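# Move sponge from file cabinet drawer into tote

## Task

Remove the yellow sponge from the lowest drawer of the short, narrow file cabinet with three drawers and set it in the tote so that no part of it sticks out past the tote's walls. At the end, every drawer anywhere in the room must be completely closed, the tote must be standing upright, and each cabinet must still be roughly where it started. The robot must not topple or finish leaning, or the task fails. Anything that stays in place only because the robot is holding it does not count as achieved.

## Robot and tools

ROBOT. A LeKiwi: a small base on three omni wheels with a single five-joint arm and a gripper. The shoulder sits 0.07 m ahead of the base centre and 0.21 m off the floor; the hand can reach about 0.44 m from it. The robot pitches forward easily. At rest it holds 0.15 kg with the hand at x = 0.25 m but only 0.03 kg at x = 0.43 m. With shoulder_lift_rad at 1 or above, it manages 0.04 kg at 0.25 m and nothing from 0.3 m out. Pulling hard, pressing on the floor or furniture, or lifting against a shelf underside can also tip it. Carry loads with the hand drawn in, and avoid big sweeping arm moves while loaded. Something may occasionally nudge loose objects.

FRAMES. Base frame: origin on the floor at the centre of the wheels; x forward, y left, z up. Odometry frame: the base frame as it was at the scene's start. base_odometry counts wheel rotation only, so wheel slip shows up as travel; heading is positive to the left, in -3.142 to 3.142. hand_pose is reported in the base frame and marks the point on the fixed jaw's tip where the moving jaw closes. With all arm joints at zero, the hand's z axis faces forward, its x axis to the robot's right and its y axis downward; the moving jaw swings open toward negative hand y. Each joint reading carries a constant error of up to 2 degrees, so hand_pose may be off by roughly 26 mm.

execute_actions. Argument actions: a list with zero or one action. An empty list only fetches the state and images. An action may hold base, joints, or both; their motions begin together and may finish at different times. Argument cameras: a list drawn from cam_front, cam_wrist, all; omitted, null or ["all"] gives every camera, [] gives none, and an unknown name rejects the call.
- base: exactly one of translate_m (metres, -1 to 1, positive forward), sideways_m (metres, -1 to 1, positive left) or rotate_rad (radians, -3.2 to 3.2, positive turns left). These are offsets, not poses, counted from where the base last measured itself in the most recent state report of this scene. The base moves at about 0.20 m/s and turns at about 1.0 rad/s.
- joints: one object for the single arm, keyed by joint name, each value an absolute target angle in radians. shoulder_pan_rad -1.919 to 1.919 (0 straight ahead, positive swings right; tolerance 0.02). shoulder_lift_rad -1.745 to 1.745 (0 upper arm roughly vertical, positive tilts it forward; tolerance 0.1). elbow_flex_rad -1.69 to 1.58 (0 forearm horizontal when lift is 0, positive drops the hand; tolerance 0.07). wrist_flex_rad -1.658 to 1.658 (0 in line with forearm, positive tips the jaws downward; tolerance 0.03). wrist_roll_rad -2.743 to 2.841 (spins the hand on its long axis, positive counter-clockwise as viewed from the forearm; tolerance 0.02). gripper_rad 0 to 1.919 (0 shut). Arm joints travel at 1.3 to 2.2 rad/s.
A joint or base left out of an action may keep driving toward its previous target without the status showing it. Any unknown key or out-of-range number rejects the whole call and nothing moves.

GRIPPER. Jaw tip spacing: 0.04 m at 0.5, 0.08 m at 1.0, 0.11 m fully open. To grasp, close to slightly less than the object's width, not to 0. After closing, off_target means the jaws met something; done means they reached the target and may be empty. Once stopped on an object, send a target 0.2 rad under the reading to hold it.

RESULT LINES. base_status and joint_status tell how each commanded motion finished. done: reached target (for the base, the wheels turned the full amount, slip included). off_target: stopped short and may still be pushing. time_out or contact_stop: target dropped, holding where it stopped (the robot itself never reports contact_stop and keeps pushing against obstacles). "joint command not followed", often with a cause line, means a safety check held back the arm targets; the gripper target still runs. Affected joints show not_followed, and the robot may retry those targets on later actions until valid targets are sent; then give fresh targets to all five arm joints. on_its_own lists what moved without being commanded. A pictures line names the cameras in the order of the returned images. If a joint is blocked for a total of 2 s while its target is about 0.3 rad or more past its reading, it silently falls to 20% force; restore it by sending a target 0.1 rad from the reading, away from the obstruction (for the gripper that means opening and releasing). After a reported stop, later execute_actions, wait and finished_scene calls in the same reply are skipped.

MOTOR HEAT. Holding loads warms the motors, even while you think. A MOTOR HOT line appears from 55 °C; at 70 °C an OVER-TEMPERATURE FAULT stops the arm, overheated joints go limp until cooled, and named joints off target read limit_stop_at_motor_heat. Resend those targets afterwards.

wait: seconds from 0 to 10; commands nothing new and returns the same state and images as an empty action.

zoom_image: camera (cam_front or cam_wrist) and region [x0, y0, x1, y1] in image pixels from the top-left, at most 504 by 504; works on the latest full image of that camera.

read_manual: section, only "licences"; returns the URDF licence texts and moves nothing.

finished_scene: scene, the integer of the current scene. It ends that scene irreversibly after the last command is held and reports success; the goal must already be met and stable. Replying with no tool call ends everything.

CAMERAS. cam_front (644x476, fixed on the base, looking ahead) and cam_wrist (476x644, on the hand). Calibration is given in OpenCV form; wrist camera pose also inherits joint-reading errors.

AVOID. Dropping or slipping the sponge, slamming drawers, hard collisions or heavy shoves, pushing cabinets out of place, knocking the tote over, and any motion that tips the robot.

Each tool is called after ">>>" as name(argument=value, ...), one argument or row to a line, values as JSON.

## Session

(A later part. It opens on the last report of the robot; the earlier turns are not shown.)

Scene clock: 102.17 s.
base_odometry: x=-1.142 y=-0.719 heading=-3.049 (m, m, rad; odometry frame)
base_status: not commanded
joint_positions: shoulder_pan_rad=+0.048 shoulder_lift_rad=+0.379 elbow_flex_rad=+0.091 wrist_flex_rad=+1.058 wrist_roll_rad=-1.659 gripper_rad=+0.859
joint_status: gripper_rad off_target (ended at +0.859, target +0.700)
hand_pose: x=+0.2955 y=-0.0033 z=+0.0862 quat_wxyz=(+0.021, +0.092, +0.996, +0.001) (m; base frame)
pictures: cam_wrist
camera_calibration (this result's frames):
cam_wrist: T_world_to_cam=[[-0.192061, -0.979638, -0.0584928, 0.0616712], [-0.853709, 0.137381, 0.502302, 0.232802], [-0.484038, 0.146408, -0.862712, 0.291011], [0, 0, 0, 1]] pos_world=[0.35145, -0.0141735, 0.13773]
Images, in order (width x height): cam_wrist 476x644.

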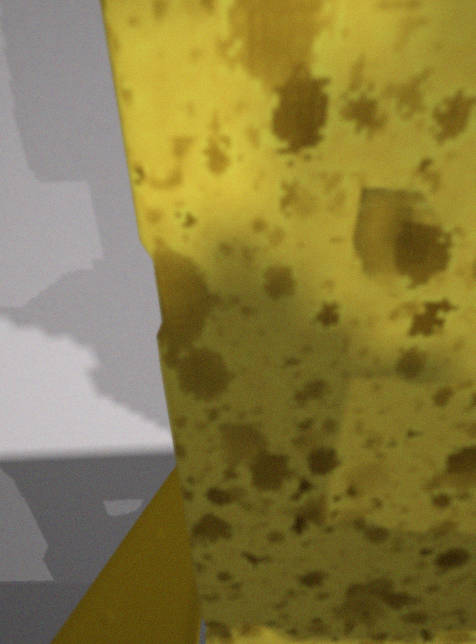

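>>> execute_actions(
  actions=[
    {"joints":{"gripper_rad":0.66,"shoulder_lift_rad":0.19,"elbow_flex_rad":-0.29,"wrist_flex_rad":1.62}},
  ],
  cameras=["cam_wrist"],
)

>>> execute_actions(
  actions=[
    {"joints":{"shoulder_lift_rad":-0.5}},
  ],
)

Scene clock: 105.73 s.
base_odometry: x=-1.142 y=-0.719 heading=-3.049 (m, m, rad; odometry frame)
base_status: not commanded
joint_positions: shoulder_pan_rad=+0.048 shoulder_lift_rad=+0.241 elbow_flex_rad=-0.256 wrist_flex_rad=+1.613 wrist_roll_rad=-1.659 gripper_rad=+0.835
joint_status: gripper_rad off_target (ended at +0.835, target +0.660); the others done
hand_pose: x=+0.2828 y=-0.0027 z=+0.1581 quat_wxyz=(-0.014, +0.092, +0.996, -0.001) (m; base frame)
pictures: cam_wrist
camera_calibration (this result's frames):
cam_wrist: T_world_to_cam=[[-0.19582, -0.979458, -0.0481316, 0.0634601], [-0.8162, 0.135581, 0.561637, 0.165754], [-0.543574, 0.149265, -0.825983, 0.357853], [0, 0, 0, 1]] pos_world=[0.342235, -0.0137313, 0.205541]
Images, in order (width x height): cam_wrist 476x644.

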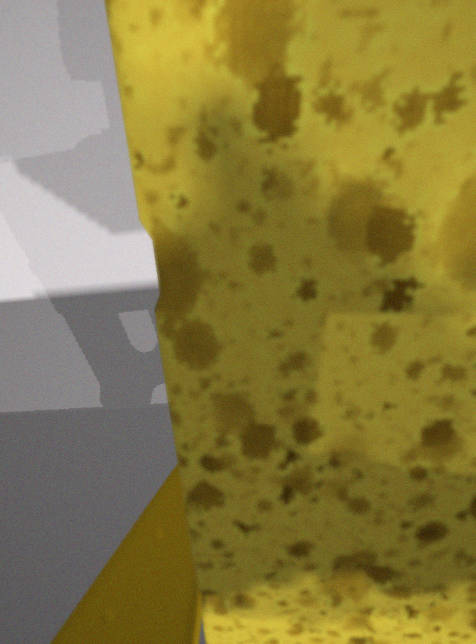

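Scene clock: 106.73 s.
base_odometry: x=-1.142 y=-0.719 heading=-3.049 (m, m, rad; odometry frame)
base_status: not commanded
joint_positions: shoulder_pan_rad=+0.048 shoulder_lift_rad=-0.467 elbow_flex_rad=-0.259 wrist_flex_rad=+1.617 wrist_roll_rad=-1.659 gripper_rad=+0.835
joint_status: all done
hand_pose: x=+0.2708 y=-0.0021 z=+0.2911 quat_wxyz=(+0.333, +0.087, +0.939, +0.015) (m; base frame)
pictures: cam_front, cam_wrist
camera_calibration (this result's frames):
cam_wrist: T_world_to_cam=[[-0.12898, -0.982665, -0.13317, 0.0747175], [-0.983839, 0.143624, -0.106921, 0.321197], [0.124194, 0.117227, -0.985309, 0.326548], [0, 0, 0, 1]] pos_world=[0.285088, -0.0109896, 0.366044]
Images, in order (width x height): cam_front 644x476, cam_wrist 476x644.

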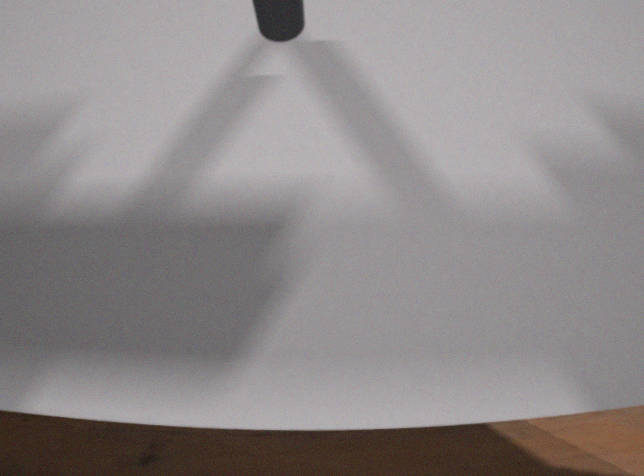

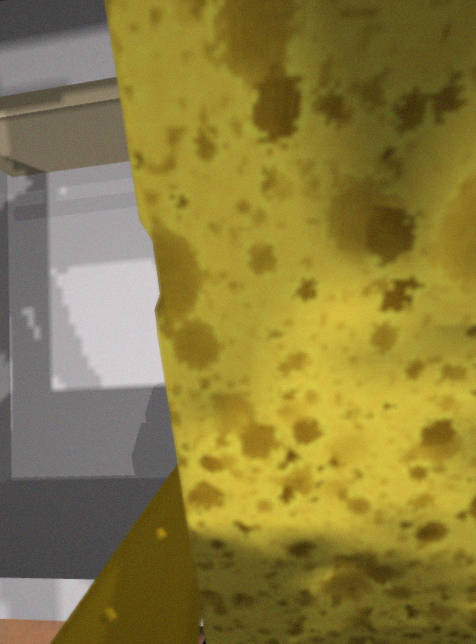

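>>> execute_actions(
  actions=[
    {"base":{"sideways_m":0.05},"joints":{"shoulder_lift_rad":-1.65,"wrist_flex_rad":1.05}},
  ],
  cameras=[],
)

>>> execute_actions(
  actions=[
    {"base":{"translate_m":0.05}},
  ],
  cameras=["cam_front"],
)

>>> execute_actions(
  actions=[
    {"base":{"translate_m":0.19}},
  ],
)

>>> execute_actions(
  actions=[
    {"base":{"translate_m":-0.1}},
  ],
)

Scene clock: 114.07 s.
base_odometry: x=-1.138 y=-0.769 heading=-3.051 (m, m, rad; odometry frame)
base_status: done
joint_positions: shoulder_pan_rad=+0.048 shoulder_lift_rad=-1.659 elbow_flex_rad=-0.285 wrist_flex_rad=+1.062 wrist_roll_rad=-1.659 gripper_rad=+0.835
joint_status: all done
hand_pose: x=+0.0306 y=+0.0094 z=+0.4750 quat_wxyz=(+0.940, +0.031, +0.336, +0.042) (m; base frame)
pictures: none
No camera images: the call's "cameras" was empty. Leave "cameras" out to get every camera's image.

Scene clock: 115.20 s.
base_odometry: x=-1.187 y=-0.773 heading=-3.051 (m, m, rad; odometry frame)
base_status: done
joint_positions: shoulder_pan_rad=+0.048 shoulder_lift_rad=-1.659 elbow_flex_rad=-0.285 wrist_flex_rad=+1.062 wrist_roll_rad=-1.659 gripper_rad=+0.835
joint_status: not commanded
hand_pose: x=+0.0306 y=+0.0094 z=+0.4750 quat_wxyz=(+0.940, +0.031, +0.336, +0.042) (m; base frame)
pictures: cam_front
Images, in order (width x height): cam_front 644x476.

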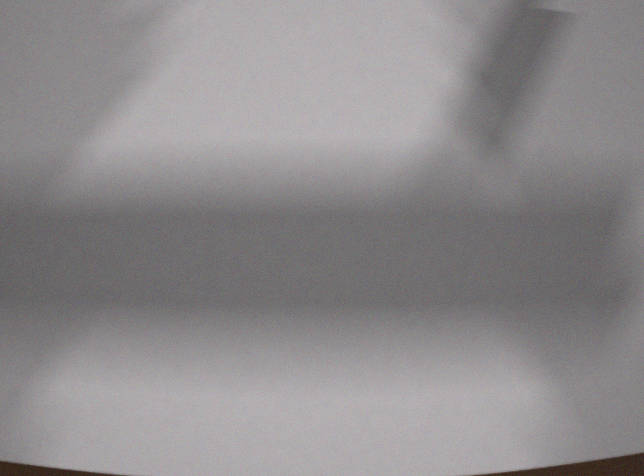

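Scene clock: 117.13 s.
base_odometry: x=-1.376 y=-0.790 heading=-3.051 (m, m, rad; odometry frame)
base_status: done
joint_positions: shoulder_pan_rad=+0.046 shoulder_lift_rad=-1.661 elbow_flex_rad=-0.285 wrist_flex_rad=+1.062 wrist_roll_rad=-1.659 gripper_rad=+0.835
joint_status: not commanded
hand_pose: x=+0.0302 y=+0.0094 z=+0.4749 quat_wxyz=(+0.941, +0.031, +0.336, +0.043) (m; base frame)
pictures: cam_front, cam_wrist
camera_calibration (this result's frames):
cam_wrist: T_world_to_cam=[[0.100991, -0.993471, -0.0530638, 0.0345717], [0.309341, 0.0820493, -0.947405, 0.463218], [0.945573, 0.0792646, 0.315608, -0.106046], [0, 0, 0, 1]] pos_world=[-0.0465093, 0.00474499, 0.474158]
Images, in order (width x height): cam_front 644x476, cam_wrist 476x644.

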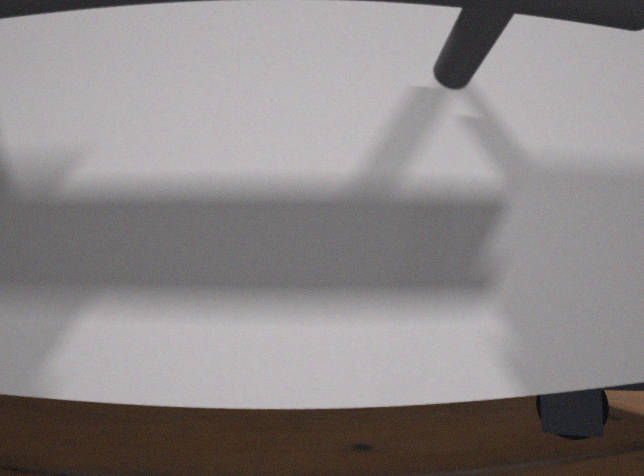

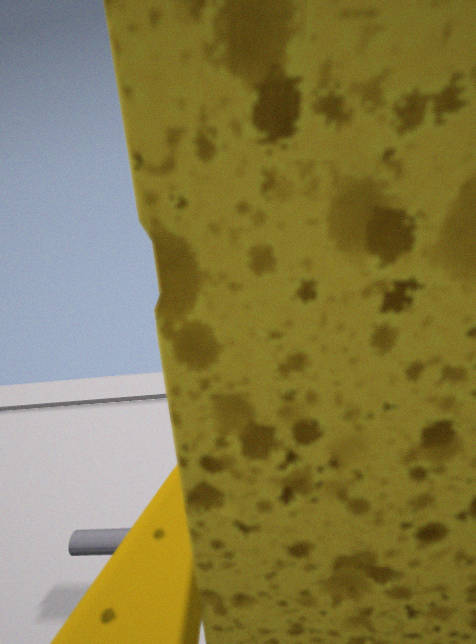

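Scene clock: 118.60 s.
base_odometry: x=-1.277 y=-0.781 heading=-3.051 (m, m, rad; odometry frame)
base_status: done
joint_positions: shoulder_pan_rad=+0.046 shoulder_lift_rad=-1.661 elbow_flex_rad=-0.285 wrist_flex_rad=+1.062 wrist_roll_rad=-1.659 gripper_rad=+0.835
joint_status: not commanded
hand_pose: x=+0.0302 y=+0.0094 z=+0.4749 quat_wxyz=(+0.941, +0.031, +0.336, +0.043) (m; base frame)
pictures: cam_front, cam_wrist
camera_calibration (this result's frames):
cam_wrist: T_world_to_cam=[[0.100991, -0.993471, -0.0530638, 0.0345717], [0.309341, 0.0820493, -0.947405, 0.463218], [0.945573, 0.0792646, 0.315608, -0.106046], [0, 0, 0, 1]] pos_world=[-0.0465093, 0.00474499, 0.474158]
Images, in order (width x height): cam_front 644x476, cam_wrist 476x644.

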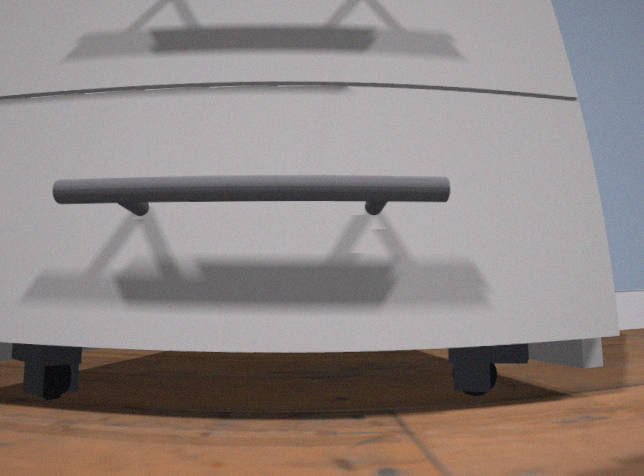

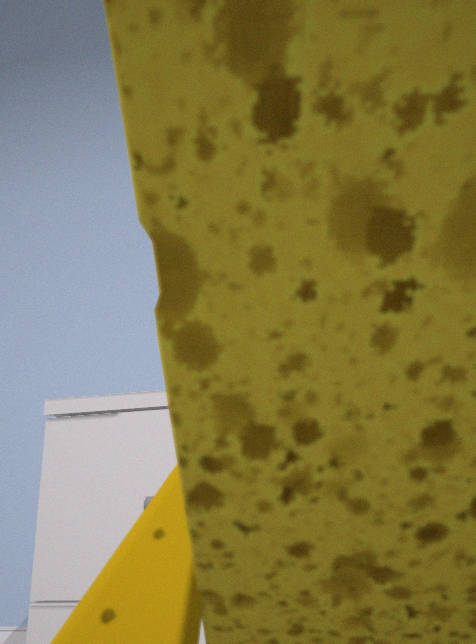

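>>> execute_actions(
  actions=[
    {"base":{"rotate_rad":-2.1},"joints":{"shoulder_lift_rad":-1.0,"wrist_flex_rad":1.6,"shoulder_pan_rad":0}},
  ],
  cameras=["cam_front"],
)

>>> execute_actions(
  actions=[
    {"base":{"translate_m":1.0}},
  ],
  cameras=["cam_front"],
)

Scene clock: 124.70 s.
base_odometry: x=-1.277 y=-0.781 heading=+1.136 (m, m, rad; odometry frame)
base_status: done
joint_positions: shoulder_pan_rad=+0.007 shoulder_lift_rad=-1.009 elbow_flex_rad=-0.286 wrist_flex_rad=+1.599 wrist_roll_rad=-1.659 gripper_rad=+0.835
joint_status: all done
hand_pose: x=+0.2023 y=+0.0068 z=+0.3766 quat_wxyz=(+0.591, +0.058, +0.804, +0.039) (m; base frame)
pictures: cam_front
Images, in order (width x height): cam_front 644x476.

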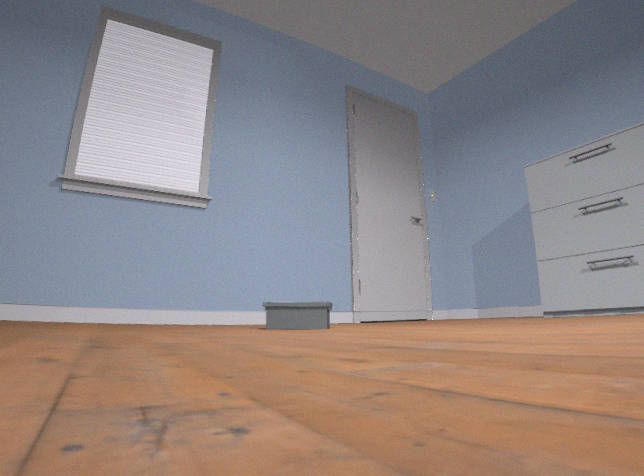

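Scene clock: 130.67 s.
base_odometry: x=-0.856 y=+0.125 heading=+1.136 (m, m, rad; odometry frame)
base_status: done
joint_positions: shoulder_pan_rad=+0.007 shoulder_lift_rad=-1.009 elbow_flex_rad=-0.286 wrist_flex_rad=+1.599 wrist_roll_rad=-1.659 gripper_rad=+0.835
joint_status: not commanded
hand_pose: x=+0.2023 y=+0.0068 z=+0.3766 quat_wxyz=(+0.591, +0.058, +0.804, +0.039) (m; base frame)
pictures: cam_front
Images, in order (width x height): cam_front 644x476.

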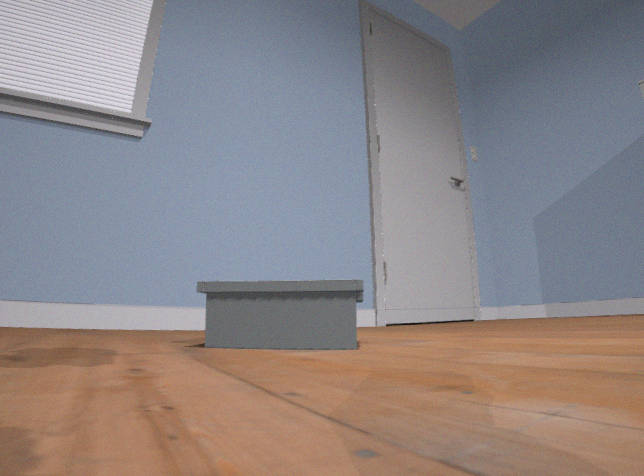

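>>> execute_actions(
  actions=[
    {"base":{"sideways_m":0.07}},
  ],
  cameras=[],
)

>>> execute_actions(
  actions=[
    {"base":{"translate_m":0.62},"joints":{"shoulder_lift_rad":-0.3}},
  ],
)

Scene clock: 136.20 s.
base_odometry: x=-0.919 y=+0.155 heading=+1.134 (m, m, rad; odometry frame)
base_status: done
joint_positions: shoulder_pan_rad=+0.007 shoulder_lift_rad=-1.009 elbow_flex_rad=-0.286 wrist_flex_rad=+1.599 wrist_roll_rad=-1.659 gripper_rad=+0.835
joint_status: not commanded
hand_pose: x=+0.2023 y=+0.0068 z=+0.3766 quat_wxyz=(+0.591, +0.058, +0.804, +0.039) (m; base frame)
pictures: none
No camera images: the call's "cameras" was empty. Leave "cameras" out to get every camera's image.

Scene clock: 140.27 s.
base_odometry: x=-0.657 y=+0.716 heading=+1.134 (m, m, rad; odometry frame)
base_status: done
joint_positions: shoulder_pan_rad=+0.007 shoulder_lift_rad=-0.297 elbow_flex_rad=-0.286 wrist_flex_rad=+1.599 wrist_roll_rad=-1.659 gripper_rad=+0.835
joint_status: all done
hand_pose: x=+0.2863 y=+0.0062 z=+0.2674 quat_wxyz=(+0.273, +0.069, +0.959, +0.018) (m; base frame)
pictures: cam_front, cam_wrist
camera_calibration (this result's frames):
cam_wrist: T_world_to_cam=[[-0.104055, -0.987059, -0.122013, 0.0716669], [-0.994564, 0.102801, 0.016546, 0.303077], [-0.00378888, 0.123071, -0.992391, 0.338786], [0, 0, 0, 1]] pos_world=[0.31017, -0.00211198, 0.339938]
Images, in order (width x height): cam_front 644x476, cam_wrist 476x644.

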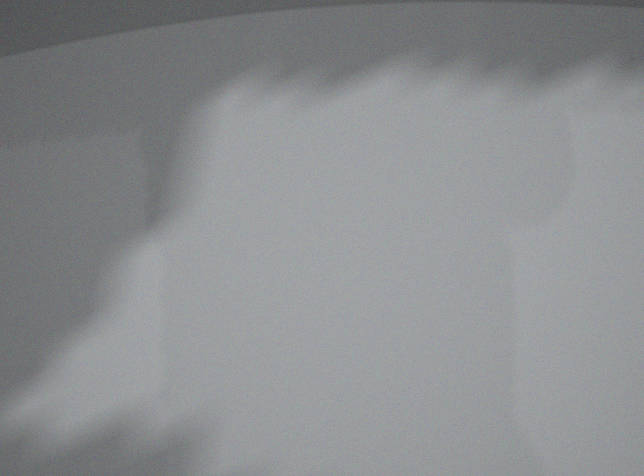

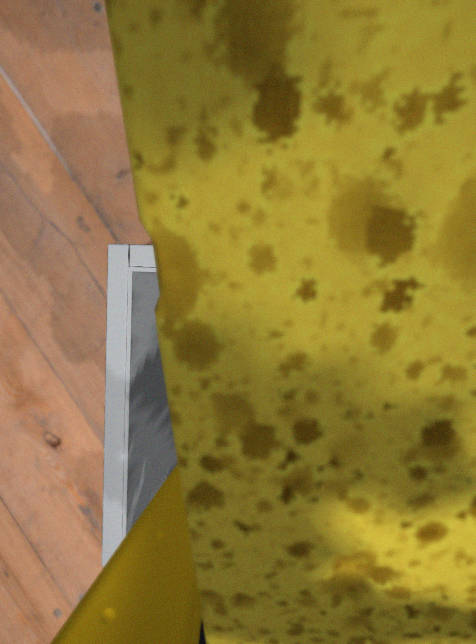

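>>> execute_actions(
  actions=[
    {"joints":{"shoulder_lift_rad":-0.18,"elbow_flex_rad":0.18,"wrist_flex_rad":1.54}},
  ],
  cameras=["cam_wrist"],
)

>>> execute_actions(
  actions=[
    {"joints":{"shoulder_lift_rad":0.0,"elbow_flex_rad":0.48,"wrist_flex_rad":1.06}},
  ],
  cameras=["cam_wrist"],
)

>>> execute_actions(
  actions=[
    {"joints":{"shoulder_lift_rad":0.27,"elbow_flex_rad":0.66,"wrist_flex_rad":0.61}},
  ],
  cameras=["cam_wrist"],
)

Scene clock: 147.27 s.
base_odometry: x=-0.657 y=+0.716 heading=+1.134 (m, m, rad; odometry frame)
base_status: not commanded
joint_positions: shoulder_pan_rad=+0.007 shoulder_lift_rad=-0.174 elbow_flex_rad=+0.182 wrist_flex_rad=+1.547 wrist_roll_rad=-1.659 gripper_rad=+0.835
joint_status: all done
hand_pose: x=+0.2439 y=+0.0065 z=+0.1683 quat_wxyz=(+0.008, +0.072, +0.997, +0.001) (m; base frame)
pictures: cam_wrist
camera_calibration (this result's frames):
cam_wrist: T_world_to_cam=[[-0.15281, -0.986741, -0.0546949, 0.0560043], [-0.845276, 0.101827, 0.524537, 0.140618], [-0.512013, 0.126387, -0.849629, 0.34022], [0, 0, 0, 1]] pos_world=[0.301616, -0.00205618, 0.218364]
Images, in order (width x height): cam_wrist 476x644.

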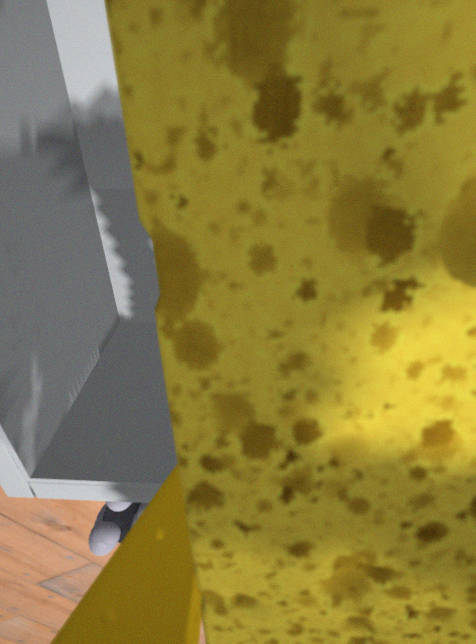

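Scene clock: 148.27 s.
base_odometry: x=-0.657 y=+0.716 heading=+1.134 (m, m, rad; odometry frame)
base_status: not commanded
joint_positions: shoulder_pan_rad=+0.007 shoulder_lift_rad=+0.005 elbow_flex_rad=+0.481 wrist_flex_rad=+1.067 wrist_roll_rad=-1.659 gripper_rad=+0.835
joint_status: all done
hand_pose: x=+0.2515 y=+0.0065 z=+0.1024 quat_wxyz=(+0.009, +0.072, +0.997, +0.001) (m; base frame)
pictures: cam_wrist
camera_calibration (this result's frames):
cam_wrist: T_world_to_cam=[[-0.152726, -0.986741, -0.0549193, 0.0535076], [-0.84608, 0.101832, 0.523239, 0.181916], [-0.510709, 0.126378, -0.850415, 0.287852], [0, 0, 0, 1]] pos_world=[0.309096, -0.00210498, 0.152546]
Images, in order (width x height): cam_wrist 476x644.

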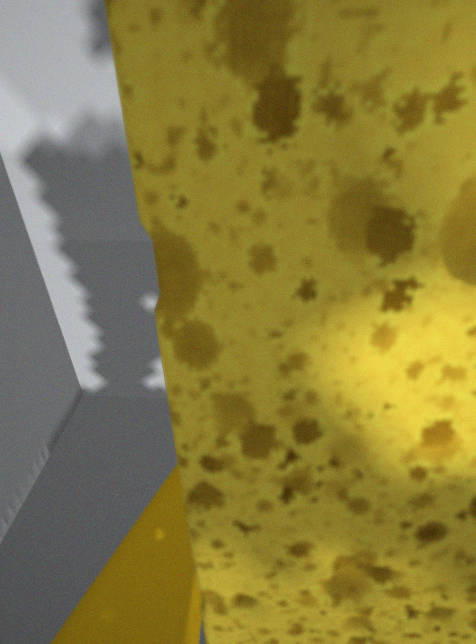

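Scene clock: 149.23 s.
base_odometry: x=-0.657 y=+0.716 heading=+1.134 (m, m, rad; odometry frame)
base_status: not commanded
joint_positions: shoulder_pan_rad=+0.007 shoulder_lift_rad=+0.275 elbow_flex_rad=+0.659 wrist_flex_rad=+0.617 wrist_roll_rad=-1.659 gripper_rad=+0.835
joint_status: all done
hand_pose: x=+0.2434 y=+0.0065 z=+0.0438 quat_wxyz=(+0.010, +0.072, +0.997, +0.001) (m; base frame)
pictures: cam_wrist
camera_calibration (this result's frames):
cam_wrist: T_world_to_cam=[[-0.152641, -0.986742, -0.0551437, 0.0490911], [-0.846882, 0.101837, 0.521939, 0.205992], [-0.509404, 0.12637, -0.851198, 0.233554], [0, 0, 0, 1]] pos_world=[0.300918, -0.00205163, 0.093993]
Images, in order (width x height): cam_wrist 476x644.

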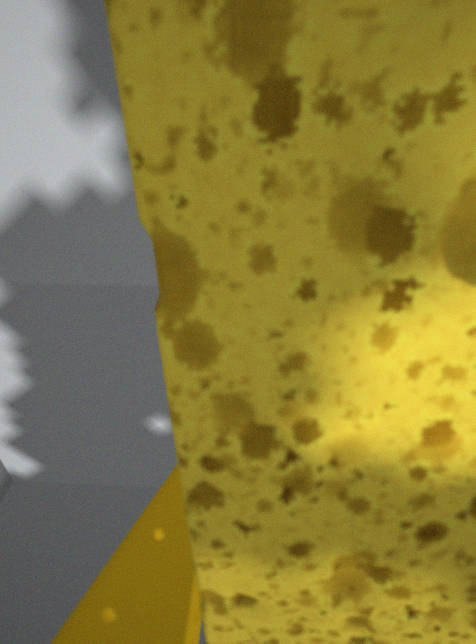

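>>> execute_actions(
  actions=[
    {"joints":{"shoulder_lift_rad":0.35,"elbow_flex_rad":0.68,"wrist_flex_rad":0.51}},
  ],
  cameras=[],
)

>>> execute_actions(
  actions=[
    {"joints":{"gripper_rad":1.2}},
  ],
  cameras=[],
)

>>> execute_actions(
  actions=[
    {"joints":{"shoulder_lift_rad":-0.25,"elbow_flex_rad":0.2,"wrist_flex_rad":1.54}},
  ],
  cameras=["cam_wrist"],
)

Scene clock: 153.67 s.
base_odometry: x=-0.657 y=+0.716 heading=+1.134 (m, m, rad; odometry frame)
base_status: not commanded
joint_positions: shoulder_pan_rad=+0.007 shoulder_lift_rad=+0.353 elbow_flex_rad=+0.679 wrist_flex_rad=+0.516 wrist_roll_rad=-1.659 gripper_rad=+0.835
joint_status: all done
hand_pose: x=+0.2409 y=+0.0065 z=+0.0312 quat_wxyz=(+0.011, +0.072, +0.997, +0.001) (m; base frame)
pictures: none
No camera images: the call's "cameras" was empty. Leave "cameras" out to get every camera's image.

Scene clock: 154.47 s.
base_odometry: x=-0.657 y=+0.716 heading=+1.134 (m, m, rad; odometry frame)
base_status: not commanded
joint_positions: shoulder_pan_rad=+0.003 shoulder_lift_rad=+0.353 elbow_flex_rad=+0.679 wrist_flex_rad=+0.516 wrist_roll_rad=-1.659 gripper_rad=+1.186
joint_status: all done
hand_pose: x=+0.2408 y=+0.0071 z=+0.0312 quat_wxyz=(+0.011, +0.070, +0.997, +0.001) (m; base frame)
pictures: none
No camera images: the call's "cameras" was empty. Leave "cameras" out to get every camera's image.

Scene clock: 155.80 s.
base_odometry: x=-0.657 y=+0.716 heading=+1.134 (m, m, rad; odometry frame)
base_status: not commanded
joint_positions: shoulder_pan_rad=+0.003 shoulder_lift_rad=-0.210 elbow_flex_rad=+0.234 wrist_flex_rad=+1.535 wrist_roll_rad=-1.659 gripper_rad=+1.188
joint_status: all done
hand_pose: x=+0.2391 y=+0.0071 z=+0.1663 quat_wxyz=(+0.006, +0.070, +0.998, +0.000) (m; base frame)
pictures: cam_wrist
camera_calibration (this result's frames):
cam_wrist: T_world_to_cam=[[-0.150032, -0.987204, -0.0540207, 0.0549367], [-0.843162, 0.0992248, 0.528424, 0.136466], [-0.516303, 0.124829, -0.84726, 0.33657], [0, 0, 0, 1]] pos_world=[0.297077, -0.00132068, 0.216018]
Images, in order (width x height): cam_wrist 476x644.

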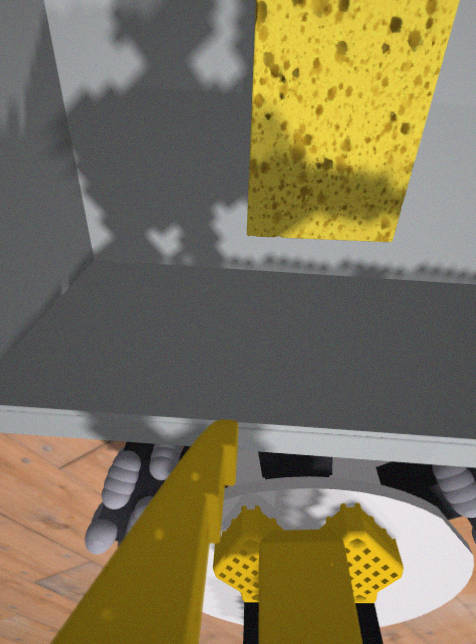

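>>> finished_scene(
  scene=1,
)

The scene is finished: the task was done.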